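# Collect hidden blue blocks into basket, close drawer and box

## Task

Find every blue block, including any tucked inside or beneath other objects, and place each one in the basket so that none sticks out past its rim; no block of another colour may be in the basket. At the end the light wooden cabinet's drawer must be completely closed and the metal box must have its lid seated fully down. None of this may depend on the robot holding it in place. Finally release everything and move the grippers away.

## Robot and tools

Robot: two xArm6 arms with parallel grippers, named left_arm and right_arm. Each has six revolute joints in this column order: waist, shoulder, elbow, forearm roll, wrist pitch, wrist roll, plus a gripper opening. Bases in the scene frame: left_arm at (-0.010, +0.264, 0) m, right_arm at (+0.016, -0.297, 0) m, both turned slightly about z.

Scene frame: origin on the table surface midway between the arms, +x out across the table, +z up, left_arm on the +y side. The arm names do not refer to sides of any camera image.

execute_actions takes "actions", a list holding zero or one item, and an optional boolean "pictures".
- Empty list: nothing is commanded; returns the current state with camera images.
- Motion item: {"rows": [...], "steps": n}. n is 5 to 15 control steps of 1/30 s each (default 15). Each row is one list of 14 numbers covering both arms: left_arm's 6 joint targets then its opening, then right_arm's 6 joint targets then its opening. Every row must contain all 14 even if one arm stays put. Joint values are absolute target angles in radians (the same numbers Joint positions reports), not offsets. One row is used per step; if rows run out, the last repeats. Up to 15 rows.
- Wait item: {"steps": n} with n up to 300; no new command, it returns once that many steps have elapsed since the previous result, including time spent writing the reply.
Pictures are included only for an empty list or when "pictures": true.

Joint ranges (rad): waist -6.283 to 6.283, shoulder -2.059 to 2.094, elbow -3.927 to 0.192, forearm roll -6.283 to 6.283, wrist pitch -1.693 to 3.142, wrist roll -6.283 to 6.283. A target more than 0.010 beyond a limit, and further out than the joint's last reported angle, gets the whole call rejected. The true stop can differ by up to 0.010 either way; a target past it is clipped, and a "joint sent to its limit" line may appear (possibly about an earlier action). Its absence proves nothing.

Opening: a number from -1 (closed) to +1 (fully open, 0.084 m between pads). To grasp, command a value well below grip_measured (the measured opening on the same scale); lower squeezes harder, up to about 24 N per pad for objects to roughly 6 cm wide. Closing fast can overshoot the force. Resending grip_measured still holds lightly; wide parts may slip.

Motion limits: each joint target moves at most 3.14 rad/s with about 0.16 s of acceleration, all joints of an arm synchronised. Per step a target stays within 0.623 rad of the measured angle, and if targets would shift the gripper more than 70 mm from where it is, they are scaled back. Long moves therefore need several calls.

Gripper geometry: fingers point along the gripper's +z and close along its y. end_effector_position is the pinch point between closed pads, about 2 cm short of the tips; closing pushes the tips about 10 mm further forward.

Result lines: per arm, end_effector_position (m) and end_effector_quat_wxyz in the scene frame, plus linear and angular velocities; printed positions can be off, more so when reaching far. Joint positions and Joint velocities list each arm's six joints (rad, rad/s) then the pad gap (m, m/s). "joint command not followed" means a clearance check altered or blocked targets on some steps while the rest of the row went through. HELD marks steps where a row was not sent. Results are captured 5 steps before an action ends; those last steps run while you write, and the next action starts after them. Between calls arms keep heading to the last row until they settle or a step is HELD.

zoom_image: {"camera": one of cam_high, cam_left_wrist, cam_right_wrist, "region": [x0, y0, x1, y1]} in pixels from the top-left of that camera's latest 672x504 image, at most 504 by 504. Wrist camera frame: +z forward, +x right, +y down in the image.

read_manual: optional "section" (only "licences"); returns licence text, no motion.

finished_scene: {"scene": current scene number}; ends and grades the scene irreversibly and reports success. Only call it once the goal holds on its own with grippers open and clear.

Safety: keep every object on the table; do not knock anything off. Avoid arm-to-arm collisions or pressing. Contact torque reaching a joint's load limit (waist 47, shoulder 47, elbow 28.2, forearm roll 28.2, wrist pitch 18.8, wrist roll 18.8 N m, held weight included) stops that arm, backs the joint off and freezes it for 10 s. Holding loads heats motors: MOTOR HOT from 65 °C, and at 80 °C an OVER-TEMPERATURE FAULT brakes the arm until it cools. Avoid drops, slips, slamming and forceful pushing; move smoothly. Occasional external tugs on held parts or nudges to loose objects may happen. Time spent replying keeps the simulation running.

Each tool is called after "Request:" in YAML: its name, and indented under it one key for each argument.

## Session

Request:
execute_actions:
  actions: []

Scene clock: 0.00 s of 6000.00 s.
left_arm: end_effector_position=(+0.4376, +0.6835, +0.3224) grip_measured=+1.00 end_effector_quat_wxyz=(+0.604, -0.170, +0.660, +0.414) end_effector_velocity=(-0.000, -0.000, -0.000) end_effector_angular_velocity=(-0.001, +0.000, +0.000) | right_arm: end_effector_position=(+0.4517, +0.0319, +0.2347) grip_measured=+1.00 end_effector_quat_wxyz=(-0.135, +0.962, +0.016, +0.237) end_effector_velocity=(-0.000, +0.000, +0.000) end_effector_angular_velocity=(+0.001, -0.000, -0.000)
Joint positions: left_arm=[ 0.797 -0.005 -0.831  2.948  0.818  0.492  0.084] | right_arm=[ 0.813 -0.08  -0.843 -0.171  0.38   0.761  0.084]
Joint velocities: left_arm=[-0.     0.     0.001 -0.001 -0.001 -0.    -0.   ] | right_arm=[ 0.    -0.     0.     0.001 -0.001  0.    -0.   ]

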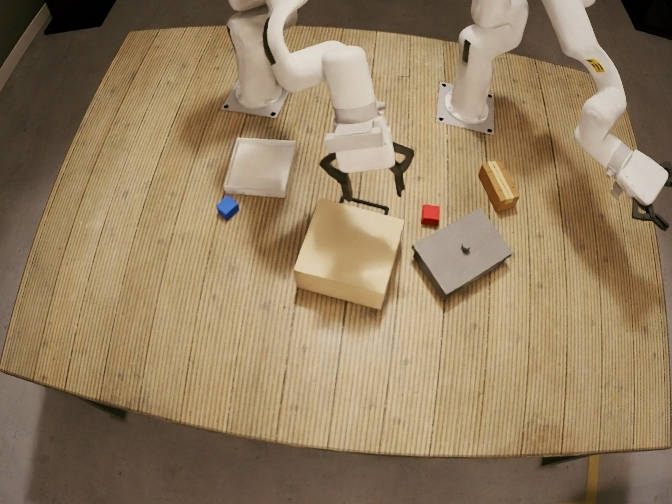

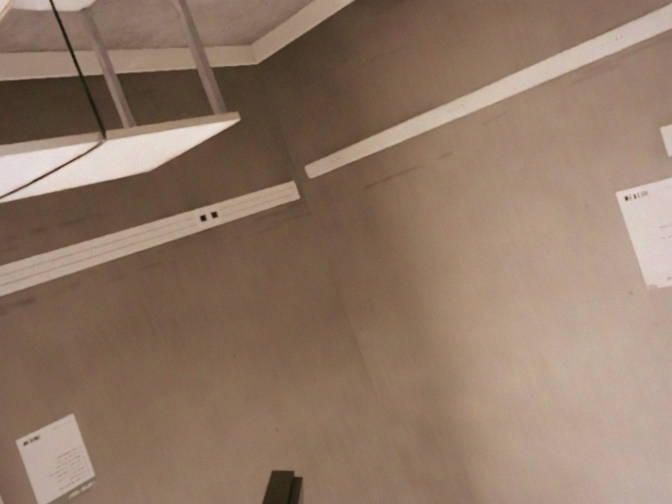

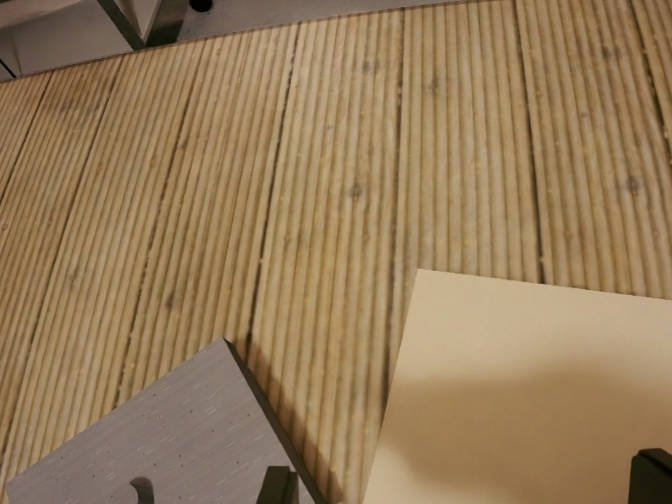

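Request:
execute_actions:
  actions:
    - {"rows":[[-0.064,-0.516,-1.2,0,1.716,-0.15,1,0.479,-0.516,-1.2,0,1.716,0.319,1]],"steps":15}

Request:
execute_actions:
  actions:
    - {"steps":60}
  pictures: true

Scene clock: 0.50 s of 6000.00 s.
left_arm: end_effector_position=(+0.4752, +0.6346, +0.4742) grip_measured=+1.00 end_effector_quat_wxyz=(+0.747, -0.227, +0.510, +0.359) end_effector_velocity=(+0.063, -0.229, +0.549) end_effector_angular_velocity=(+0.038, -1.641, -0.302) | right_arm: end_effector_position=(+0.4805, -0.0365, +0.3410) grip_measured=+1.00 end_effector_quat_wxyz=(-0.114, +0.958, -0.001, +0.262) end_effector_velocity=(+0.006, -0.308, +0.372) end_effector_angular_velocity=(-0.197, +0.022, -0.167)
Joint positions: left_arm=[ 0.647 -0.119 -0.913  2.796  0.969  0.348  0.084] | right_arm=[ 0.689 -0.242 -0.976 -0.107  0.644  0.597  0.084]
Joint velocities: left_arm=[-0.591 -0.41  -0.305 -0.59   0.592 -0.495  0.   ] | right_arm=[-0.485 -0.631 -0.518  0.243  1.234 -0.629  0.   ]
Steps of this call (steps 1 to 5: nothing new was sent; steps 6 to 15: the first 10 steps of this action). Readings (joint positions):
6: left_arm=[0.797 -0.005 -0.831 2.948 0.818 0.491] | right_arm=[0.813 -0.080 -0.844 -0.170 0.380 0.761]
7: left_arm=[0.794 -0.007 -0.832 2.943 0.823 0.486] | right_arm=[0.811 -0.083 -0.845 -0.169 0.385 0.758]
9: left_arm=[0.759 -0.033 -0.848 2.906 0.857 0.450] | right_arm=[0.787 -0.111 -0.865 -0.156 0.436 0.723]
13: left_arm=[0.686 -0.091 -0.893 2.835 0.930 0.382] | right_arm=[0.721 -0.200 -0.943 -0.123 0.566 0.639]
15: the state above

Scene clock: 2.50 s of 6000.00 s.
left_arm: end_effector_position=(+0.2960, +0.2179, +0.4156) grip_measured=+1.00 end_effector_quat_wxyz=(-0.000, +1.000, +0.000, +0.000) end_effector_velocity=(-0.000, -0.002, -0.000) end_effector_angular_velocity=(-0.005, +0.001, -0.002) | right_arm: end_effector_position=(+0.3100, -0.1996, +0.4156) grip_measured=+1.00 end_effector_quat_wxyz=(+0.000, +1.000, -0.000, +0.000) end_effector_velocity=(-0.000, -0.000, +0.000) end_effector_angular_velocity=(-0.000, +0.000, -0.000)
Joint positions: left_arm=[-0.064 -0.516 -1.2    0.001  1.716 -0.15   0.084] | right_arm=[ 0.479 -0.516 -1.2    0.     1.716  0.319  0.084]
Joint velocities: left_arm=[-0.002 -0.     0.001 -0.005 -0.    -0.     0.   ] | right_arm=[ 0. -0.  0. -0.  0.  0.  0.]
Kept back: nothing.
Steps of this call (steps 1 to 5: the last 5 steps of your previous action; steps 6 to 60: the robot went on to your last target). Readings (joint positions):
1: left_arm=[0.627 -0.132 -0.923 2.776 0.989 0.332] | right_arm=[0.673 -0.263 -0.994 -0.099 0.687 0.576]
2: left_arm=[0.606 -0.145 -0.933 2.756 1.010 0.316] | right_arm=[0.657 -0.284 -1.011 -0.091 0.733 0.555]
4: left_arm=[0.563 -0.172 -0.952 2.713 1.053 0.283] | right_arm=[0.625 -0.325 -1.045 -0.075 0.834 0.513]
8: left_arm=[0.470 -0.223 -0.989 2.618 1.147 0.218] | right_arm=[0.568 -0.401 -1.107 -0.046 1.080 0.437]
60: the state above

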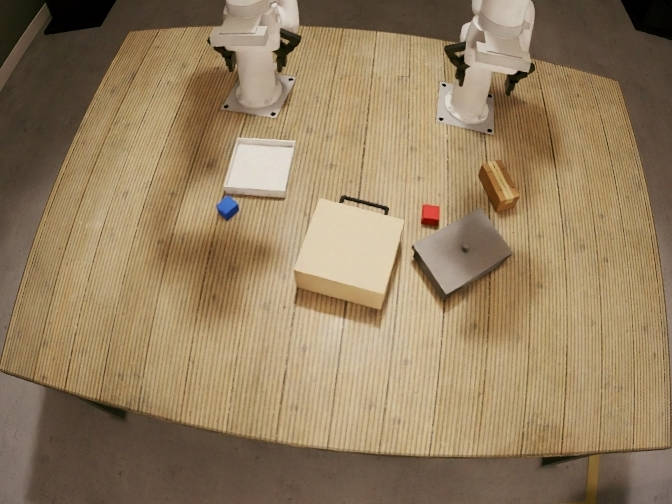

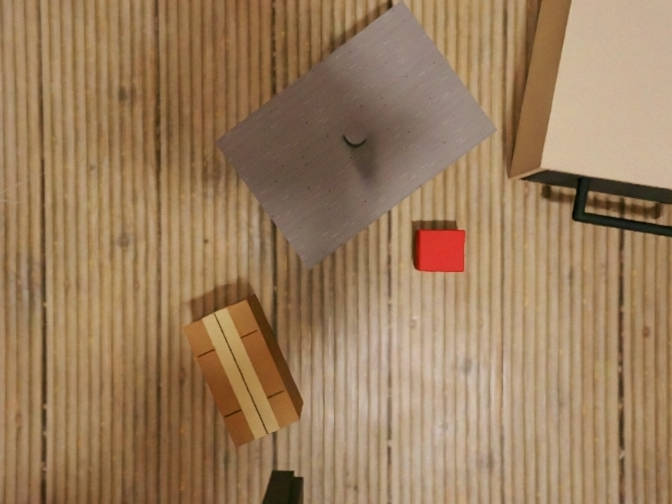

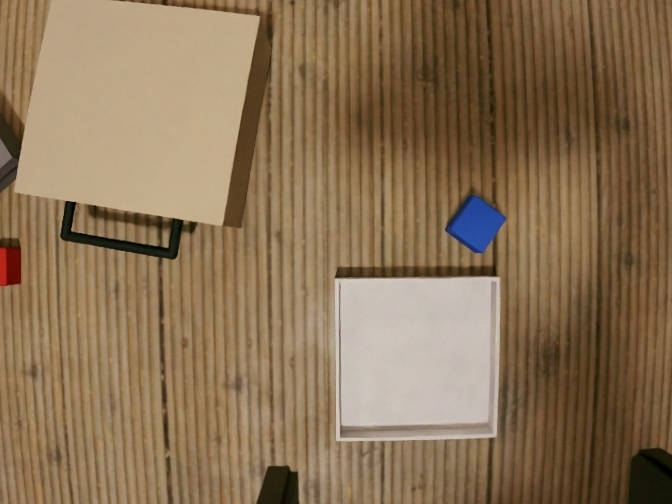

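Request:
execute_actions:
  actions:
    - {"rows":[[0.0295,0.018,-0.9905,0,0.972,-0.0565,0.3,0.183,-0.15,-0.645,0,0.795,0.593,0.4]],"steps":15}

Request:
execute_actions:
  actions:
    - {"steps":20}
  pictures: true

Scene clock: 3.20 s of 6000.00 s.
left_arm: end_effector_position=(+0.3776, +0.2205, +0.3241) grip_measured=+0.29 end_effector_quat_wxyz=(-0.001, +1.000, +0.000, -0.008) end_effector_velocity=(+0.290, +0.027, -0.384) end_effector_angular_velocity=(-0.008, -0.048, +0.002) | right_arm: end_effector_position=(+0.3599, -0.2240, +0.3026) grip_measured=+0.39 end_effector_quat_wxyz=(+0.012, +0.994, -0.106, -0.037) end_effector_velocity=(+0.162, -0.116, -0.437) end_effector_angular_velocity=(-0.052, +0.090, -0.794)
Joint positions: left_arm=[-0.026 -0.297 -1.115 -0.     1.427 -0.112  0.056] | right_arm=[ 0.368 -0.379 -0.993 -0.     1.449  0.422  0.061]
Joint velocities: left_arm=[ 0.15   0.856  0.328 -0.001 -1.233  0.149 -0.   ] | right_arm=[-0.416  0.524  0.789 -0.002 -1.214  0.379 -0.   ]
Steps of this call (steps 1 to 11: the robot went on to your last target; steps 12 to 21: the first 10 steps of this action). Readings (joint positions):
12: left_arm=[-0.064 -0.516 -1.200 0.000 1.716 -0.150] | right_arm=[0.479 -0.516 -1.200 0.000 1.716 0.319]
13: left_arm=[-0.063 -0.513 -1.199 -0.000 1.711 -0.149] | right_arm=[0.477 -0.514 -1.197 0.000 1.711 0.321]
15: left_arm=[-0.056 -0.478 -1.189 -0.000 1.660 -0.142] | right_arm=[0.455 -0.492 -1.163 0.000 1.660 0.343]
19: left_arm=[-0.035 -0.352 -1.135 0.000 1.509 -0.121] | right_arm=[0.396 -0.413 -1.044 0.000 1.527 0.396]
21: the state above

Scene clock: 3.87 s of 6000.00 s.
left_arm: end_effector_position=(+0.4510, +0.2378, +0.1719) grip_measured=+0.29 end_effector_quat_wxyz=(+0.000, +1.000, +0.000, +0.002) end_effector_velocity=(-0.008, +0.000, -0.015) end_effector_angular_velocity=(+0.003, +0.034, -0.002) | right_arm: end_effector_position=(+0.4026, -0.2876, +0.1224) grip_measured=+0.39 end_effector_quat_wxyz=(-0.001, +0.960, -0.281, +0.002) end_effector_velocity=(-0.005, -0.001, -0.007) end_effector_angular_velocity=(+0.000, +0.011, -0.005)
Joint positions: left_arm=[ 0.029  0.016 -0.992 -0.     0.972 -0.057  0.056] | right_arm=[ 0.184 -0.152 -0.649 -0.     0.796  0.593  0.061]
Joint velocities: left_arm=[-0.001  0.016  0.017  0.001  0.     0.    -0.   ] | right_arm=[-0.002  0.005  0.015  0.001 -0.009  0.003 -0.   ]
Kept back: nothing.
Steps of this call (steps 1 to 5: the last 5 steps of your previous action; steps 6 to 20: the robot went on to your last target). Readings (joint positions):
1: left_arm=[-0.021 -0.268 -1.103 0.000 1.386 -0.107] | right_arm=[0.355 -0.361 -0.966 -0.000 1.408 0.434]
2: left_arm=[-0.016 -0.239 -1.091 0.000 1.345 -0.102] | right_arm=[0.341 -0.344 -0.940 -0.000 1.363 0.447]
4: left_arm=[-0.006 -0.181 -1.068 0.000 1.262 -0.092] | right_arm=[0.314 -0.311 -0.890 -0.000 1.267 0.472]
8: left_arm=[0.015 -0.065 -1.023 0.000 1.093 -0.071] | right_arm=[0.258 -0.242 -0.785 -0.000 1.065 0.524]
20: the state above

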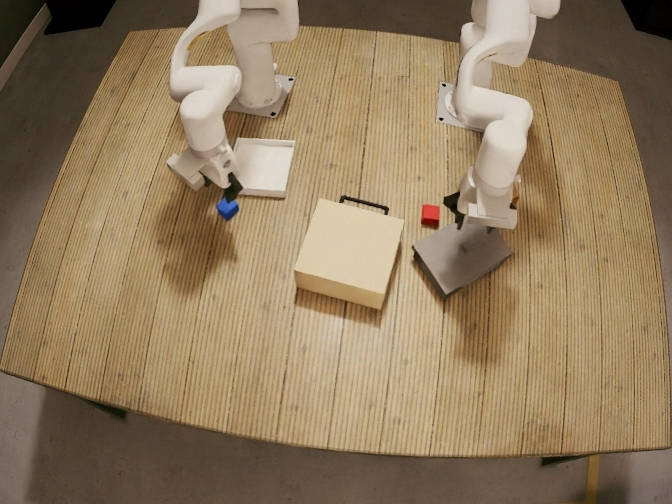

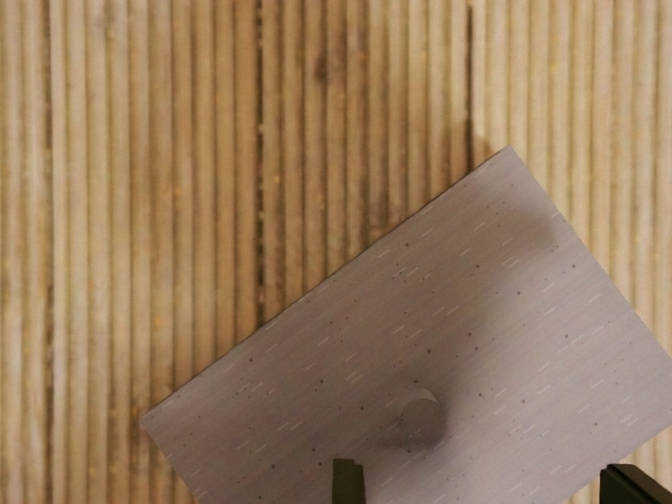

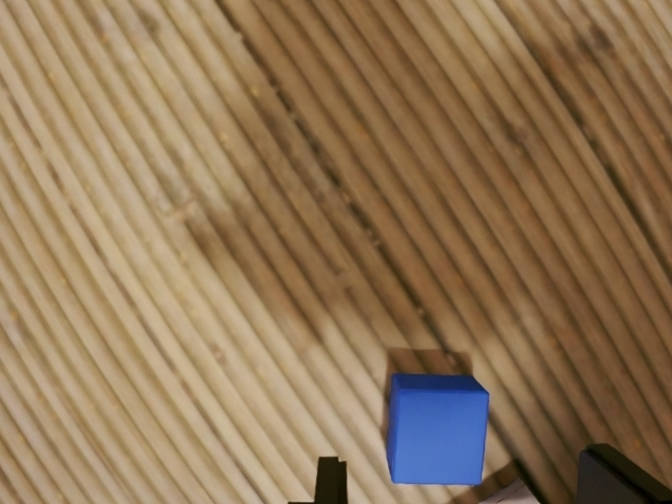

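Request:
execute_actions:
  actions:
    - {"rows":[[0.031,0.035,-0.985,0,0.95,-0.055,0,0.18,-0.135,-0.63,0,0.765,0.61,0.2],[0.031,0.055,-0.975,0,0.92,-0.055,0,0.176,-0.105,-0.612,0,0.717,0.623,0.2],[0.031,0.075,-0.962,0,0.887,-0.055,0,0.173,-0.073,-0.597,0,0.67,0.623,0.2],[0.031,0.095,-0.949,0,0.854,-0.055,0,0.173,-0.041,-0.5856,0,0.6266,0.623,0.2],[0.031,0.115,-0.937,0,0.822,-0.055,0,0.173,-0.01,-0.58,0,0.59,0.623,0.2],[0.031,0.132,-0.928,0,0.796,-0.055,0,0.173,0.018,-0.576,0,0.558,0.623,0.2],[0.031,0.146,-0.921,0,0.775,-0.055,0,0.173,0.042,-0.573,0,0.531,0.623,0.2],[0.031,0.156,-0.9165,0,0.7605,-0.055,0,0.173,0.06,-0.571,0,0.511,0.623,0.2],[0.031,0.163,-0.9135,0,0.7505,-0.055,0,0.173,0.074,-0.57,0,0.496,0.623,0.2],[0.031,0.167,-0.912,0,0.745,-0.055,0,0.173,0.0827,-0.569,0,0.486,0.623,0.2],[0.031,0.167,-0.912,0,0.745,-0.055,0,0.173,0.0827,-0.569,0,0.486,0.623,0.2],[0.031,0.167,-0.912,0,0.745,-0.055,0,0.173,0.0827,-0.569,0,0.486,0.623,0.2],[0.031,0.167,-0.912,0,0.745,-0.055,0,0.173,0.0827,-0.569,0,0.486,0.623,0.05],[0.031,0.167,-0.912,0,0.745,-0.055,0,0.173,0.0827,-0.569,0,0.486,0.623,-0.12],[0.031,0.167,-0.912,0,0.745,-0.055,0,0.173,0.0827,-0.569,0,0.486,0.623,-0.3]],"steps":15}

Request:
execute_actions:
  actions:
    - {"rows":[[0.031,0.167,-0.912,0,0.745,-0.055,0,0.173,0.0827,-0.569,0,0.486,0.623,-0.75]],"steps":9}
  pictures: true

Scene clock: 4.77 s of 6000.00 s.
left_arm: end_effector_position=(+0.4519, +0.2385, +0.0982) grip_measured=-0.01 end_effector_quat_wxyz=(-0.000, +1.000, +0.000, -0.004) end_effector_velocity=(-0.019, +0.001, -0.220) end_effector_angular_velocity=(+0.003, +0.052, -0.001) | right_arm: end_effector_position=(+0.3950, -0.2918, +0.0427) grip_measured=+0.19 end_effector_quat_wxyz=(+0.001, +0.954, -0.300, -0.004) end_effector_velocity=(-0.015, -0.001, -0.243) end_effector_angular_velocity=(-0.000, +0.027, -0.007)
Joint positions: left_arm=[ 0.031  0.145 -0.92   0.     0.783 -0.055  0.044] | right_arm=[ 0.173  0.035 -0.572  0.     0.545  0.623  0.052]
Joint velocities: left_arm=[-0.     0.399  0.207  0.001 -0.553 -0.    -0.   ] | right_arm=[-0.001  0.704  0.108  0.001 -0.785  0.005 -0.   ]
Steps of this call (steps 1 to 17: the robot went on to your last target; steps 18 to 27: the first 10 steps of this action). Readings (joint positions):
18: left_arm=[0.030 0.018 -0.991 -0.000 0.972 -0.056] | right_arm=[0.183 -0.150 -0.645 -0.000 0.795 0.593]
19: left_arm=[0.030 0.020 -0.990 -0.000 0.967 -0.056] | right_arm=[0.183 -0.148 -0.644 -0.000 0.790 0.596]
21: left_arm=[0.031 0.039 -0.983 -0.000 0.936 -0.055] | right_arm=[0.179 -0.127 -0.630 -0.000 0.748 0.610]
25: left_arm=[0.031 0.112 -0.939 0.000 0.829 -0.055] | right_arm=[0.173 -0.019 -0.584 0.000 0.607 0.622]
27: the state above

Scene clock: 5.07 s of 6000.00 s.
left_arm: end_effector_position=(+0.4550, +0.2384, +0.0892) grip_measured=-0.01 end_effector_quat_wxyz=(+0.000, +1.000, +0.000, +0.001) end_effector_velocity=(-0.006, +0.000, -0.007) end_effector_angular_velocity=(+0.001, +0.016, +0.000) | right_arm: end_effector_position=(+0.3983, -0.2918, +0.0291) grip_measured=-0.20 end_effector_quat_wxyz=(-0.000, +0.954, -0.300, +0.001) end_effector_velocity=(-0.005, -0.000, -0.004) end_effector_angular_velocity=(+0.000, +0.010, -0.001)
Joint positions: left_arm=[ 0.031  0.165 -0.913 -0.     0.745 -0.055  0.044] | right_arm=[ 0.173  0.081 -0.57  -0.     0.486  0.623  0.035]
Joint velocities: left_arm=[ 0.     0.006  0.01  -0.    -0.    -0.     0.   ] | right_arm=[-0.     0.004  0.008  0.001 -0.003  0.    -0.   ]
Steps of this call (steps 1 to 5: the last 5 steps of your previous action; steps 6 to 9: the first 4 steps of this action). Readings (joint positions):
6: left_arm=[0.031 0.166 -0.913 -0.000 0.746 -0.055] | right_arm=[0.173 0.081 -0.570 -0.000 0.488 0.623]
7: left_arm=[0.031 0.165 -0.914 -0.000 0.745 -0.055] | right_arm=[0.173 0.081 -0.570 -0.000 0.487 0.623]
9: the state above

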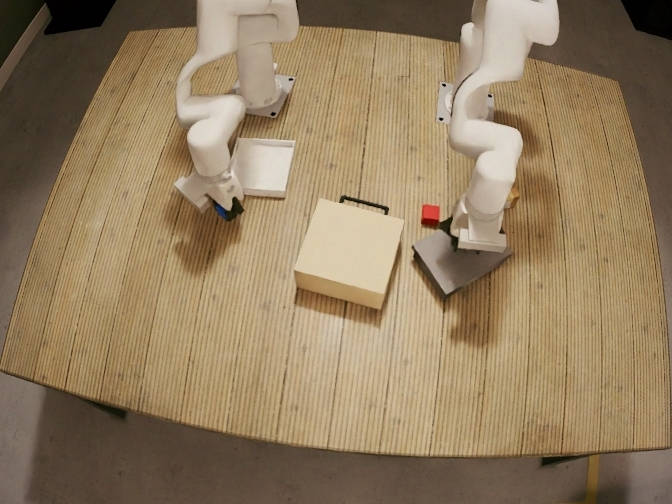

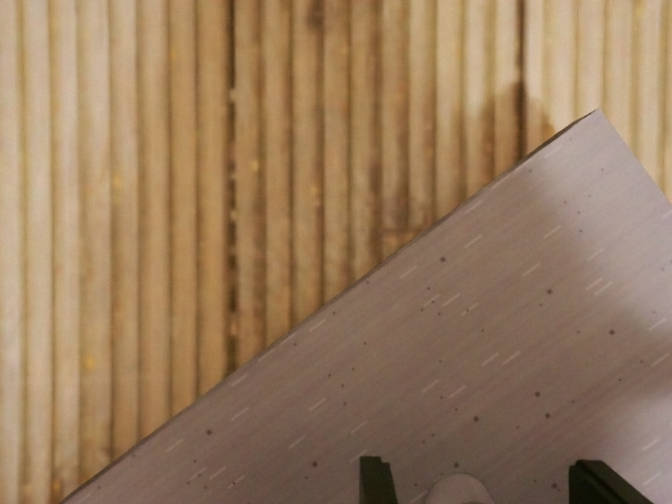

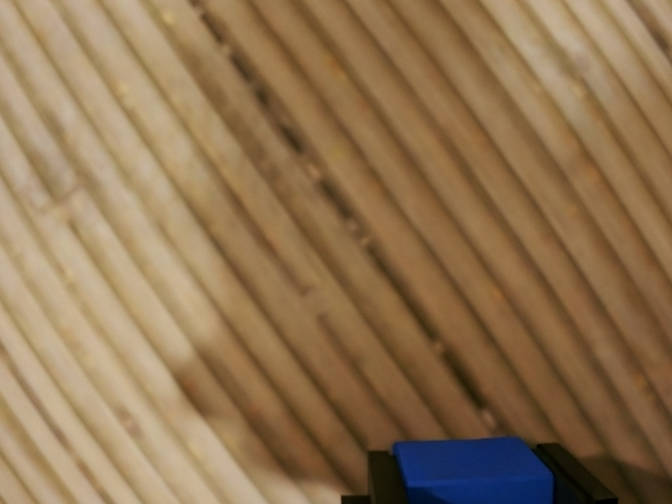

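Request:
execute_actions:
  actions:
    - {"rows":[[0.031,0.172,-0.91,0,0.738,-0.055,0,0.173,0.065,-0.571,0,0.506,0.623,-0.75],[0.031,0.177,-0.908,0,0.731,-0.055,-0.1,0.173,0.035,-0.574,0,0.539,0.623,-0.75],[0.031,0.1815,-0.906,0,0.7245,-0.055,-0.2,0.173,0,-0.579,0,0.579,0.623,-0.75],[0.031,0.1845,-0.905,0,0.7205,-0.055,-0.3,0.173,-0.041,-0.5856,0,0.6266,0.623,-0.75],[0.031,0.1845,-0.905,0,0.7205,-0.055,-0.4,0.173,-0.08,-0.595,0,0.675,0.623,-0.75],[0.031,0.1845,-0.905,0,0.7205,-0.055,-0.5,0.173,-0.12,-0.6,0,0.72,0.6,-0.75],[0.031,0.1845,-0.905,0,0.7205,-0.055,-0.6,0.18,-0.16,-0.585,0,0.745,0.55,-0.75],[0.031,0.1845,-0.905,0,0.7205,-0.055,-0.75,0.19,-0.2,-0.55,0,0.75,0.48,-0.75],[0.031,0.1845,-0.905,0,0.7205,-0.055,-1,0.267,-0.3854,-0.3596,0,0.745,0.107,-0.75],[0.031,0.1845,-0.905,0,0.7205,-0.055,-1,0.267,-0.3854,-0.3596,0,0.745,0.107,-0.75],[0.031,0.1845,-0.905,0,0.7205,-0.055,-1,0.267,-0.3854,-0.3596,0,0.745,0.107,-0.75],[0.031,0.1845,-0.905,0,0.7205,-0.055,-1,0.267,-0.3854,-0.3596,0,0.745,0.107,-0.75],[0.031,0.177,-0.908,0,0.731,-0.055,-1,0.267,-0.3854,-0.3596,0,0.745,0.107,-0.75],[0.031,0.167,-0.912,0,0.745,-0.055,-1,0.267,-0.3854,-0.3596,0,0.745,0.107,-0.75],[0.031,0.156,-0.9165,0,0.7605,-0.055,-1,0.267,-0.3854,-0.3596,0,0.745,0.107,-0.75]],"steps":15}

Request:
execute_actions:
  actions:
    - {"rows":[[0.031,0.143,-0.922,0,0.779,-0.055,-1,0.267,-0.3854,-0.3596,0,0.745,0.107,-0.75],[0.031,0.128,-0.93,0,0.802,-0.055,-1,0.267,-0.3854,-0.3596,0,0.745,0.107,-0.75],[0.031,0.112,-0.939,0,0.827,-0.055,-1,0.267,-0.3854,-0.3596,0,0.745,0.107,-0.75],[0.031,0.095,-0.949,0,0.854,-0.055,-1,0.267,-0.3854,-0.3596,0,0.745,0.107,-0.75],[0.031,0.08,-0.959,0,0.879,-0.055,-1,0.267,-0.3854,-0.3596,0,0.745,0.107,-0.75],[0.031,0.067,-0.968,0,0.901,-0.055,-1,0.267,-0.3854,-0.3596,0,0.745,0.107,-0.75],[0.04,0.06,-0.973,0,0.913,-0.046,-1,0.267,-0.3854,-0.3596,0,0.745,0.107,-0.75],[0.06,0.06,-0.973,0,0.913,-0.026,-1,0.267,-0.3854,-0.3596,0,0.745,0.107,-0.75],[0.09,0.06,-0.973,0,0.913,0.004,-1,0.267,-0.3854,-0.3596,0,0.745,0.107,-0.75],[0.7,0.06,-0.973,0,0.913,0.614,-1,0.267,-0.3854,-0.3596,0,0.745,0.107,-0.75]],"steps":12}
  pictures: true

Scene clock: 6.23 s of 6000.00 s.
left_arm: end_effector_position=(+0.4534, +0.2385, +0.0787) grip_measured=-0.61 end_effector_quat_wxyz=(-0.000, +1.000, +0.000, -0.001) end_effector_velocity=(+0.001, -0.001, -0.001) end_effector_angular_velocity=(-0.001, -0.004, +0.001) | right_arm: end_effector_position=(+0.3953, -0.2902, +0.1028) grip_measured=-0.20 end_effector_quat_wxyz=(-0.003, +0.963, -0.270, +0.009) end_effector_velocity=(-0.053, +0.051, +0.301) end_effector_angular_velocity=(-0.017, -0.402, +1.449)
Joint positions: left_arm=[ 0.031  0.185 -0.904  0.     0.721 -0.055  0.017] | right_arm=[ 0.177 -0.142 -0.588 -0.     0.712  0.563  0.035]
Joint velocities: left_arm=[-0.001  0.002 -0.    -0.002 -0.007 -0.     0.   ] | right_arm=[ 0.136 -1.151  0.264 -0.     0.485 -1.313 -0.   ]
Steps of this call (steps 1 to 5: the last 5 steps of your previous action; steps 6 to 15: the robot went on to your last target; steps 16 to 25: nothing new was sent; steps 26 to 35: the first 10 steps of this action). Readings (joint positions):
26: left_arm=[0.031 0.167 -0.912 -0.000 0.745 -0.055] | right_arm=[0.173 0.082 -0.569 0.000 0.486 0.623]
27: left_arm=[0.031 0.168 -0.912 -0.000 0.743 -0.055] | right_arm=[0.173 0.080 -0.569 0.000 0.490 0.623]
29: left_arm=[0.031 0.174 -0.910 -0.000 0.733 -0.055] | right_arm=[0.173 0.055 -0.569 0.000 0.523 0.623]
33: left_arm=[0.031 0.185 -0.904 0.000 0.722 -0.055] | right_arm=[0.173 -0.068 -0.590 -0.000 0.658 0.616]
35: the state above

Scene clock: 6.63 s of 6000.00 s.
left_arm: end_effector_position=(+0.4547, +0.2384, +0.1273) grip_measured=-0.61 end_effector_quat_wxyz=(+0.000, +1.000, +0.000, +0.001) end_effector_velocity=(+0.010, -0.000, +0.270) end_effector_angular_velocity=(-0.003, -0.049, -0.002) | right_arm: end_effector_position=(+0.3224, -0.2640, +0.1001) grip_measured=-0.20 end_effector_quat_wxyz=(+0.000, +1.000, -0.001, +0.000) end_effector_velocity=(+0.012, +0.001, +0.011) end_effector_angular_velocity=(+0.004, -0.038, +0.030)
Joint positions: left_arm=[ 0.031  0.095 -0.95  -0.     0.854 -0.055  0.017] | right_arm=[ 0.266 -0.383 -0.361 -0.     0.745  0.109  0.035]
Joint velocities: left_arm=[ 0.    -0.453 -0.29  -0.     0.693  0.003  0.   ] | right_arm=[ 0.001 -0.014 -0.018 -0.001 -0.005 -0.029  0.   ]
Steps of this call (steps 1 to 5: the last 5 steps of your previous action; steps 6 to 12: the first 7 steps of this action). Readings (joint positions):
6: left_arm=[0.031 0.173 -0.908 0.000 0.740 -0.055] | right_arm=[0.254 -0.356 -0.393 0.000 0.743 0.173]
7: left_arm=[0.031 0.164 -0.912 0.000 0.753 -0.055] | right_arm=[0.261 -0.370 -0.371 0.000 0.745 0.142]
9: left_arm=[0.031 0.140 -0.924 0.000 0.786 -0.055] | right_arm=[0.266 -0.380 -0.358 0.000 0.746 0.118]
12: the state above

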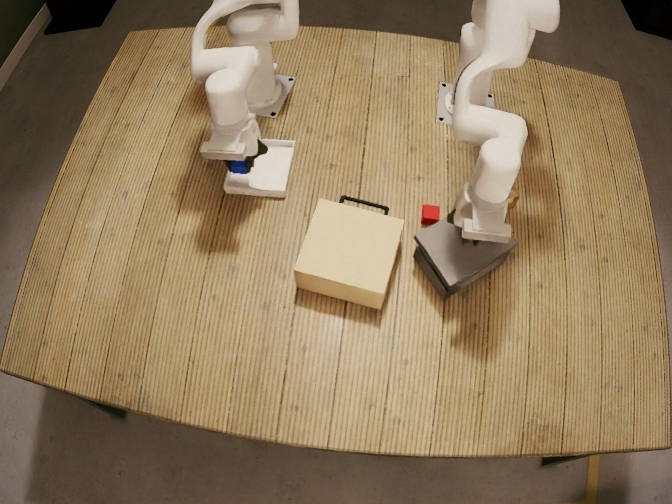

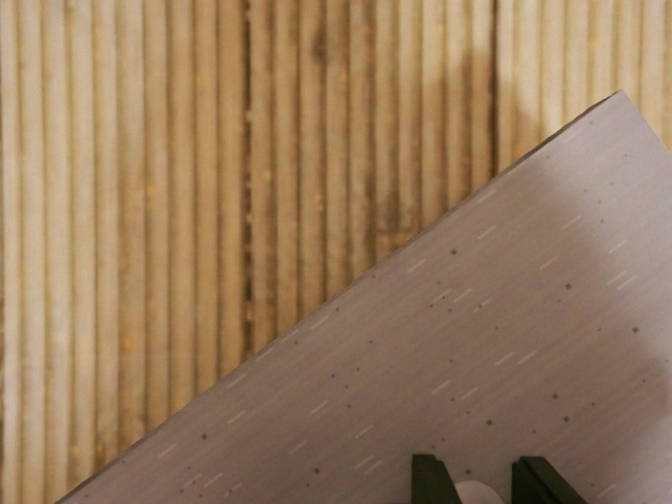

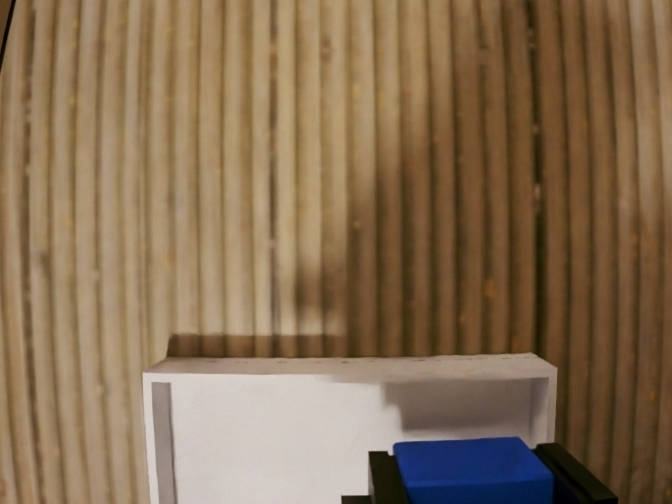

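Request:
execute_actions:
  actions:
    - {"rows":[[0.7,0.06,-0.973,0,0.913,0.614,-1,0.262,-0.36,-0.351,0,0.711,0.102,-0.75],[0.7,0.06,-0.973,0,0.913,0.614,-1,0.262,-0.325,-0.341,0,0.666,0.102,-0.75],[0.7,0.06,-0.973,0,0.913,0.614,-1,0.262,-0.29,-0.332,0,0.622,0.102,-0.75],[0.7,0.06,-0.973,0,0.913,0.614,-1,0.262,-0.258,-0.325,0,0.583,0.102,-0.75],[0.7,0.06,-0.973,0,0.913,0.614,-1,0.262,-0.23,-0.319,0,0.549,0.102,-0.75],[0.7,0.06,-0.973,0,0.913,0.614,-1,0.262,-0.208,-0.316,0,0.524,0.102,-0.75],[0.7,0.06,-0.973,0,0.913,0.614,-1,0.262,-0.193,-0.3135,0,0.5065,0.102,-0.75],[0.7,0.06,-0.973,0,0.913,0.614,-1,0.262,-0.183,-0.312,0,0.495,0.102,-0.75]],"steps":13}

Request:
execute_actions:
  actions:
    - {"rows":[[0.7,0.06,-0.973,0,0.913,0.614,-1,0.262,-0.183,-0.312,0,0.495,0.102,0],[0.7,0.06,-0.973,0,0.913,0.614,-1,0.262,-0.183,-0.312,0,0.495,0.102,0],[0.7,0.06,-0.973,0,0.913,0.614,-1,0.262,-0.183,-0.312,0,0.495,0.102,0],[0.7,0.06,-0.973,0,0.913,0.614,-1,0.262,-0.183,-0.312,0,0.495,0.102,0],[0.7,0.06,-0.973,0,0.913,0.614,-1,0.262,-0.21,-0.316,0,0.526,0.102,0],[0.7,0.06,-0.973,0,0.913,0.614,-1,0.262,-0.258,-0.325,0,0.583,0.102,0],[0.7,0.06,-0.973,0,0.913,0.614,-1,0.262,-0.31,-0.337,0,0.647,0.102,0],[0.7,0.06,-0.973,0,0.913,0.614,-1,0.262,-0.36,-0.351,0,0.711,0.102,0],[0.7,0.06,-0.973,0,0.913,0.614,-1,0.262,-0.36,-0.351,0,0.711,0.102,0],[0.7,0.06,-0.973,0,0.913,0.614,-1,0.7,-0.2775,-0.771,0,1.0485,0.5,0]],"steps":15}
  pictures: true

Request:
zoom_image:
  camera: "cam_high"
  region: [380, 170, 560, 320]

Scene clock: 7.37 s of 6000.00 s.
left_arm: end_effector_position=(+0.3731, +0.5265, +0.1481) grip_measured=-0.61 end_effector_quat_wxyz=(-0.000, +1.000, +0.003, -0.000) end_effector_velocity=(-0.105, +0.151, +0.003) end_effector_angular_velocity=(+0.001, +0.002, +0.034) | right_arm: end_effector_position=(+0.3214, -0.2655, +0.0555) grip_measured=-0.20 end_effector_quat_wxyz=(+0.000, +1.000, -0.000, -0.002) end_effector_velocity=(-0.036, -0.004, -0.236) end_effector_angular_velocity=(-0.008, +0.085, +0.000)
Joint positions: left_arm=[ 0.686  0.06  -0.973  0.     0.913  0.594  0.017] | right_arm=[ 0.262 -0.24  -0.321  0.     0.565  0.102  0.035]
Joint velocities: left_arm=[ 0.395 -0.007 -0.     0.003  0.008  0.359  0.   ] | right_arm=[-0.002  0.79   0.187  0.001 -0.891 -0.002  0.   ]
Steps of this call (steps 1 to 5: the last 5 steps of your previous action; steps 6 to 14: the robot went on to your last target; steps 15 to 22: the first 8 steps of this action). Readings (joint positions):
15: left_arm=[0.463 0.062 -0.972 0.000 0.909 0.376] | right_arm=[0.267 -0.385 -0.360 -0.000 0.745 0.107]
16: left_arm=[0.499 0.062 -0.972 0.000 0.910 0.412] | right_arm=[0.266 -0.382 -0.359 -0.000 0.740 0.106]
18: left_arm=[0.569 0.061 -0.972 0.000 0.911 0.482] | right_arm=[0.264 -0.353 -0.352 -0.000 0.697 0.104]
22: the state above

Scene clock: 7.87 s of 6000.00 s.
left_arm: end_effector_position=(+0.3696, +0.5316, +0.1482) grip_measured=-0.61 end_effector_quat_wxyz=(+0.000, +1.000, -0.000, -0.000) end_effector_velocity=(-0.001, +0.002, +0.001) end_effector_angular_velocity=(+0.001, -0.001, +0.003) | right_arm: end_effector_position=(+0.3219, -0.2654, +0.0702) grip_measured=-0.01 end_effector_quat_wxyz=(+0.000, +1.000, -0.000, -0.002) end_effector_velocity=(+0.062, +0.009, +0.342) end_effector_angular_velocity=(+0.018, -0.178, -0.003)
Joint positions: left_arm=[ 0.699  0.06  -0.973 -0.     0.913  0.614  0.017] | right_arm=[ 0.262 -0.29  -0.333  0.     0.626  0.102  0.044]
Joint velocities: left_arm=[ 0.003 -0.001 -0.001  0.    -0.     0.    -0.   ] | right_arm=[ 0.01  -1.048 -0.322 -0.     1.191  0.013  0.   ]
Steps of this call (steps 1 to 5: the last 5 steps of your previous action; steps 6 to 15: the first 10 steps of this action). Readings (joint positions):
6: left_arm=[0.697 0.060 -0.973 -0.000 0.913 0.613] | right_arm=[0.262 -0.184 -0.312 0.000 0.497 0.102]
7: left_arm=[0.697 0.060 -0.973 -0.000 0.913 0.613] | right_arm=[0.262 -0.184 -0.313 -0.000 0.496 0.102]
9: left_arm=[0.698 0.060 -0.973 -0.000 0.913 0.614] | right_arm=[0.262 -0.184 -0.313 -0.000 0.495 0.102]
13: left_arm=[0.699 0.060 -0.973 -0.000 0.913 0.614] | right_arm=[0.262 -0.223 -0.317 0.000 0.546 0.102]
15: the state above

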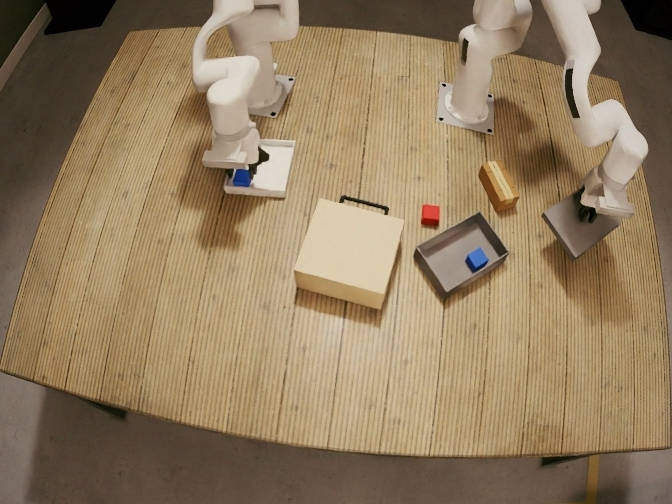

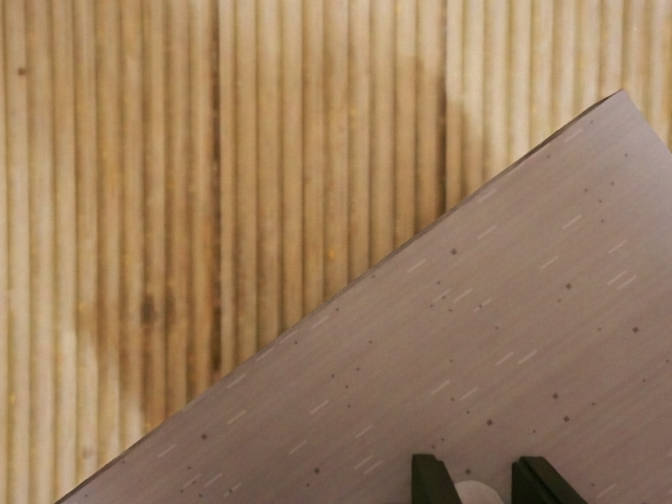

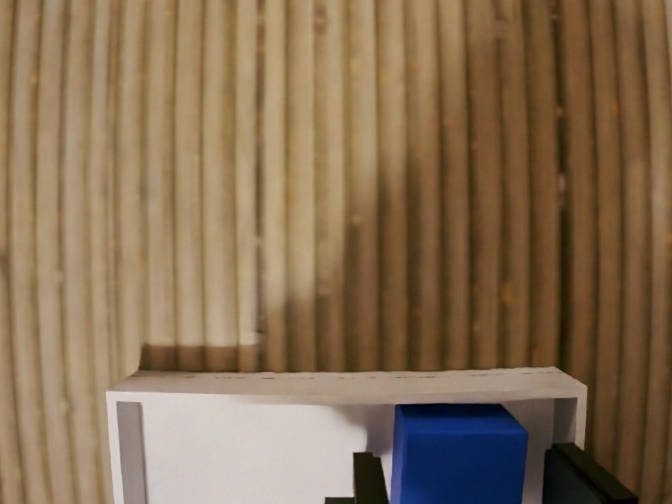

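Region (380, 170, 560, 320) of cam_high's 672x504 image, scaled by 2.800, with more detail than that image has.

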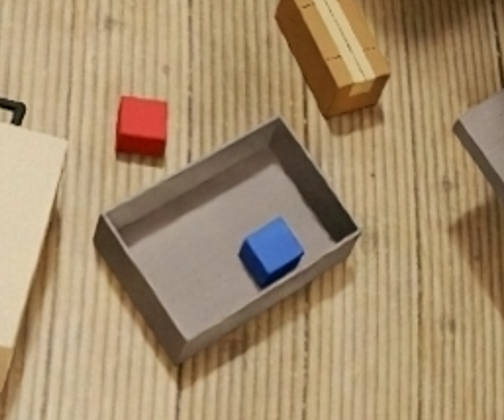

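Request:
execute_actions:
  actions:
    - {"rows":[[0.7,0.06,-0.973,0,0.913,0.614,-1,1.072,0.828,-2.037,0,1.009,0.272,0.3]],"steps":15}

Request:
execute_actions:
  actions:
    - {"steps":30}
  pictures: true

Scene clock: 8.57 s of 6000.00 s.
left_arm: end_effector_position=(+0.3694, +0.5318, +0.1482) grip_measured=-0.61 end_effector_quat_wxyz=(+0.000, +1.000, +0.000, +0.000) end_effector_velocity=(+0.000, -0.000, -0.000) end_effector_angular_velocity=(-0.001, -0.000, -0.000) | right_arm: end_effector_position=(+0.3843, +0.0040, +0.1894) grip_measured=+0.29 end_effector_quat_wxyz=(-0.004, +0.989, +0.146, +0.006) end_effector_velocity=(+0.125, +0.440, -0.085) end_effector_angular_velocity=(+0.003, -0.012, +0.844)
Joint positions: left_arm=[ 0.7    0.06  -0.973 -0.     0.913  0.614  0.017] | right_arm=[ 0.845  0.032 -1.062 -0.     1.016  0.391  0.056]
Joint velocities: left_arm=[-0.001  0.     0.    -0.001 -0.     0.     0.   ] | right_arm=[ 0.552  1.319 -1.309 -0.001 -0.021 -0.292 -0.   ]
Steps of this call (steps 1 to 5: the last 5 steps of your previous action; steps 6 to 11: the robot went on to your last target; steps 12 to 21: the first 10 steps of this action). Readings (joint positions):
12: left_arm=[0.700 0.060 -0.973 -0.000 0.913 0.614] | right_arm=[0.634 -0.287 -0.708 -0.000 0.990 0.439]
13: left_arm=[0.700 0.060 -0.973 0.000 0.913 0.614] | right_arm=[0.664 -0.279 -0.740 0.000 1.013 0.462]
15: left_arm=[0.700 0.060 -0.973 -0.000 0.913 0.614] | right_arm=[0.712 -0.227 -0.813 -0.000 1.024 0.468]
19: left_arm=[0.700 0.060 -0.973 0.000 0.913 0.614] | right_arm=[0.806 -0.054 -0.975 0.000 1.018 0.411]
21: the state above

Scene clock: 9.57 s of 6000.00 s.
left_arm: end_effector_position=(+0.3694, +0.5318, +0.1482) grip_measured=-0.61 end_effector_quat_wxyz=(+0.000, +1.000, +0.000, +0.000) end_effector_velocity=(+0.000, +0.000, +0.000) end_effector_angular_velocity=(-0.000, -0.000, +0.002) | right_arm: end_effector_position=(+0.4557, +0.2706, +0.1405) grip_measured=+0.29 end_effector_quat_wxyz=(-0.056, +0.945, +0.313, +0.083) end_effector_velocity=(-0.004, -0.000, -0.011) end_effector_angular_velocity=(-0.014, +0.011, +0.005)
Joint positions: left_arm=[ 0.7    0.06  -0.973 -0.     0.913  0.614  0.017] | right_arm=[ 1.071  0.827 -2.036 -0.     1.009  0.272  0.056]
Joint velocities: left_arm=[ 0.     0.    -0.    -0.001 -0.    -0.001  0.   ] | right_arm=[ 0.004  0.013  0.004 -0.     0.    -0.    -0.   ]
Kept back: nothing.
Steps of this call (steps 1 to 5: the last 5 steps of your previous action; steps 6 to 30: the robot went on to your last target). Readings (joint positions):
1: left_arm=[0.700 0.060 -0.973 -0.000 0.913 0.614] | right_arm=[0.862 0.076 -1.106 -0.000 1.015 0.381]
2: left_arm=[0.700 0.060 -0.973 0.000 0.913 0.614] | right_arm=[0.879 0.121 -1.150 -0.000 1.015 0.372]
4: left_arm=[0.700 0.060 -0.973 -0.000 0.913 0.614] | right_arm=[0.909 0.213 -1.242 -0.000 1.014 0.357]
8: left_arm=[0.700 0.060 -0.973 0.000 0.913 0.614] | right_arm=[0.959 0.398 -1.433 0.000 1.013 0.331]
30: the state above

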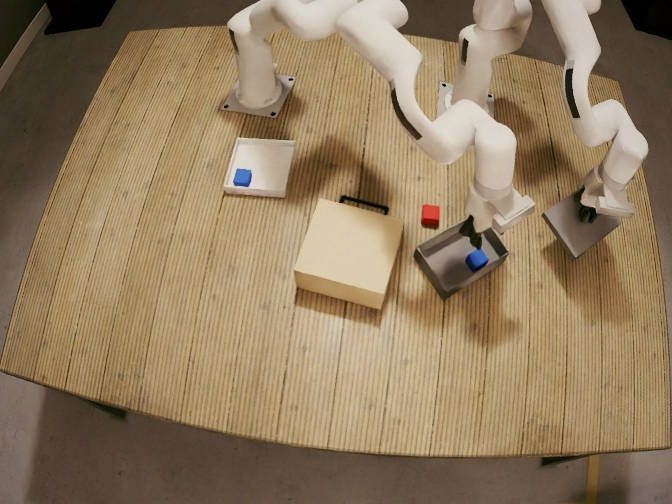

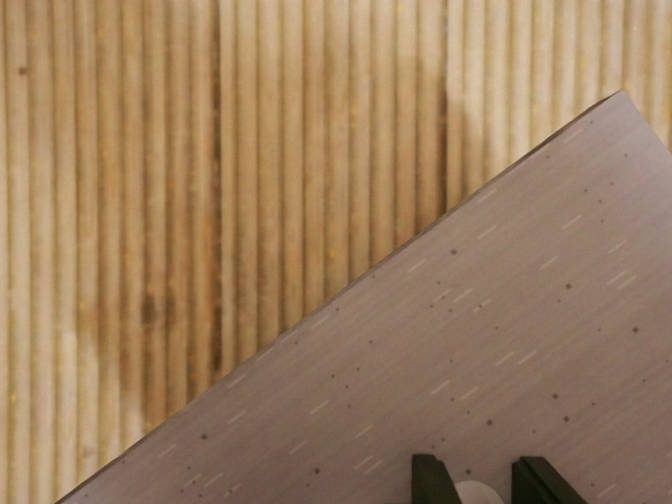

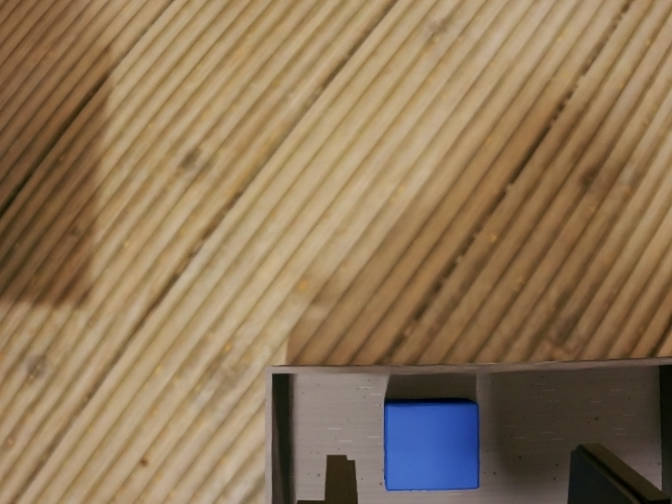

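Request:
execute_actions:
  actions:
    - {"rows":[[0.7,0.06,-0.973,0,0.913,0.614,-1,1.071,0.845,-2.045,0,1.0,0.26,0.25],[0.7,0.06,-0.973,0,0.913,0.614,-1,1.07,0.865,-2.05,0,0.985,0.26,0.25],[0.7,0.06,-0.973,0,0.913,0.614,-1,1.069,0.885,-2.05,0,0.965,0.26,0.25],[0.7,0.06,-0.973,0,0.913,0.614,-1,1.069,0.905,-2.048,0,0.943,0.26,0.25],[0.7,0.06,-0.973,0,0.913,0.614,-1,1.069,0.923,-2.043,0,0.92,0.26,0.25],[0.7,0.06,-0.973,0,0.913,0.614,-1,1.069,0.936,-2.037,0,0.901,0.26,0.25],[0.7,0.06,-0.973,0,0.913,0.614,-1,1.069,0.948,-2.032,0,0.884,0.26,0.25],[0.7,0.06,-0.973,0,0.913,0.614,-1,1.069,0.959,-2.029,0,0.87,0.26,0.25],[0.7,0.06,-0.973,0,0.913,0.614,-1,1.069,0.968,-2.027,0,0.859,0.26,0.25],[0.7,0.06,-0.973,0,0.913,0.614,-1,1.069,0.975,-2.026,0,0.851,0.26,0.25],[0.7,0.06,-0.973,0,0.913,0.614,-1,1.069,0.981,-2.025,0,0.844,0.26,0.25],[0.7,0.06,-0.973,0,0.913,0.614,-1,1.069,0.985,-2.025,0,0.84,0.26,0.25]],"steps":15}

Request:
execute_actions:
  actions:
    - {"steps":11}
  pictures: true

Scene clock: 10.57 s of 6000.00 s.
left_arm: end_effector_position=(+0.3694, +0.5318, +0.1482) grip_measured=-0.61 end_effector_quat_wxyz=(+0.000, +1.000, +0.000, +0.000) end_effector_velocity=(-0.000, +0.000, -0.000) end_effector_angular_velocity=(-0.000, +0.001, -0.001) | right_arm: end_effector_position=(+0.4601, +0.2734, +0.0609) grip_measured=+0.24 end_effector_quat_wxyz=(-0.052, +0.944, +0.317, +0.079) end_effector_velocity=(-0.014, -0.015, -0.287) end_effector_angular_velocity=(-0.062, +0.048, +0.004)
Joint positions: left_arm=[ 0.7    0.06  -0.973 -0.     0.913  0.614  0.017] | right_arm=[ 1.069  0.952 -2.027  0.     0.886  0.26   0.054]
Joint velocities: left_arm=[ 0.001 -0.    -0.     0.     0.001  0.001  0.   ] | right_arm=[ 0.002  0.388  0.133  0.    -0.442 -0.001 -0.   ]
Steps of this call (steps 1 to 15: the robot went on to your last target; steps 16 to 20: nothing new was sent; steps 21 to 30: the first 10 steps of this action). Readings (joint positions):
21: left_arm=[0.700 0.060 -0.973 -0.000 0.913 0.614] | right_arm=[1.072 0.828 -2.037 0.000 1.009 0.272]
22: left_arm=[0.700 0.060 -0.973 0.000 0.913 0.614] | right_arm=[1.072 0.831 -2.039 -0.000 1.007 0.269]
24: left_arm=[0.700 0.060 -0.973 -0.000 0.913 0.614] | right_arm=[1.071 0.850 -2.050 -0.000 0.990 0.263]
28: left_arm=[0.700 0.060 -0.973 -0.000 0.913 0.614] | right_arm=[1.069 0.922 -2.040 -0.000 0.920 0.260]
30: the state above

Scene clock: 10.93 s of 6000.00 s.
left_arm: end_effector_position=(+0.3694, +0.5318, +0.1482) grip_measured=-0.61 end_effector_quat_wxyz=(+0.000, +1.000, +0.000, +0.000) end_effector_velocity=(-0.000, +0.000, +0.000) end_effector_angular_velocity=(-0.000, +0.001, +0.001) | right_arm: end_effector_position=(+0.4625, +0.2766, +0.0442) grip_measured=+0.24 end_effector_quat_wxyz=(-0.056, +0.943, +0.317, +0.085) end_effector_velocity=(-0.004, -0.006, -0.013) end_effector_angular_velocity=(-0.019, +0.016, -0.001)
Joint positions: left_arm=[ 0.7    0.06  -0.973 -0.     0.913  0.614  0.017] | right_arm=[ 1.069  0.983 -2.027 -0.     0.84   0.26   0.054]
Joint velocities: left_arm=[ 0.001 -0.    -0.    -0.     0.001 -0.     0.   ] | right_arm=[-0.     0.01   0.013  0.001  0.002  0.    -0.   ]
Kept back: nothing.
Steps of this call (steps 1 to 5: the last 5 steps of your previous action; steps 6 to 11: the robot went on to your last target). Readings (joint positions):
1: left_arm=[0.700 0.060 -0.973 -0.000 0.913 0.614] | right_arm=[1.069 0.964 -2.024 0.000 0.873 0.260]
2: left_arm=[0.700 0.060 -0.973 0.000 0.913 0.614] | right_arm=[1.069 0.973 -2.022 0.000 0.862 0.260]
4: left_arm=[0.700 0.060 -0.973 -0.000 0.913 0.614] | right_arm=[1.069 0.983 -2.023 0.000 0.847 0.260]
8: left_arm=[0.700 0.060 -0.973 -0.000 0.913 0.614] | right_arm=[1.069 0.983 -2.027 -0.000 0.840 0.260]
11: the state above

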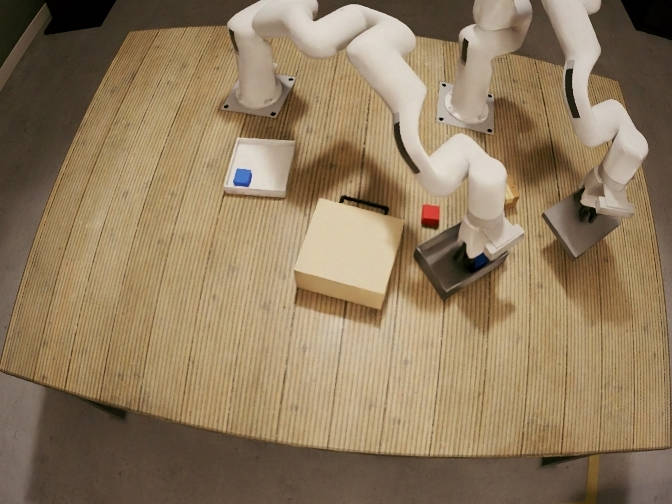

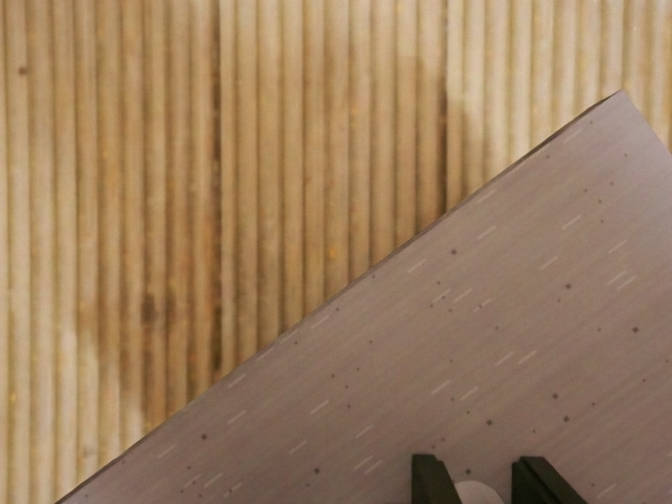

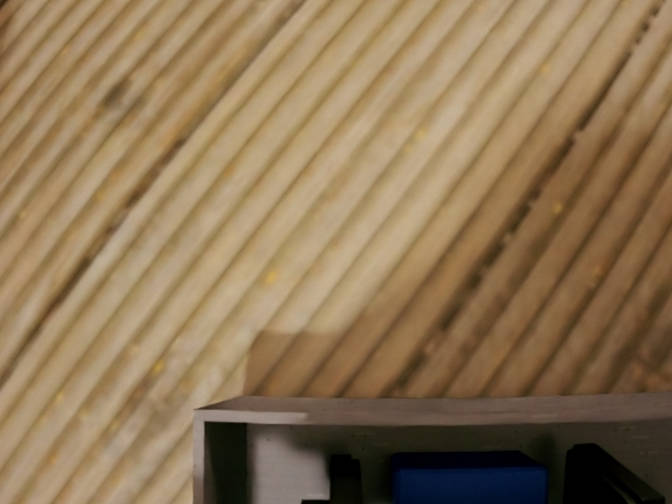

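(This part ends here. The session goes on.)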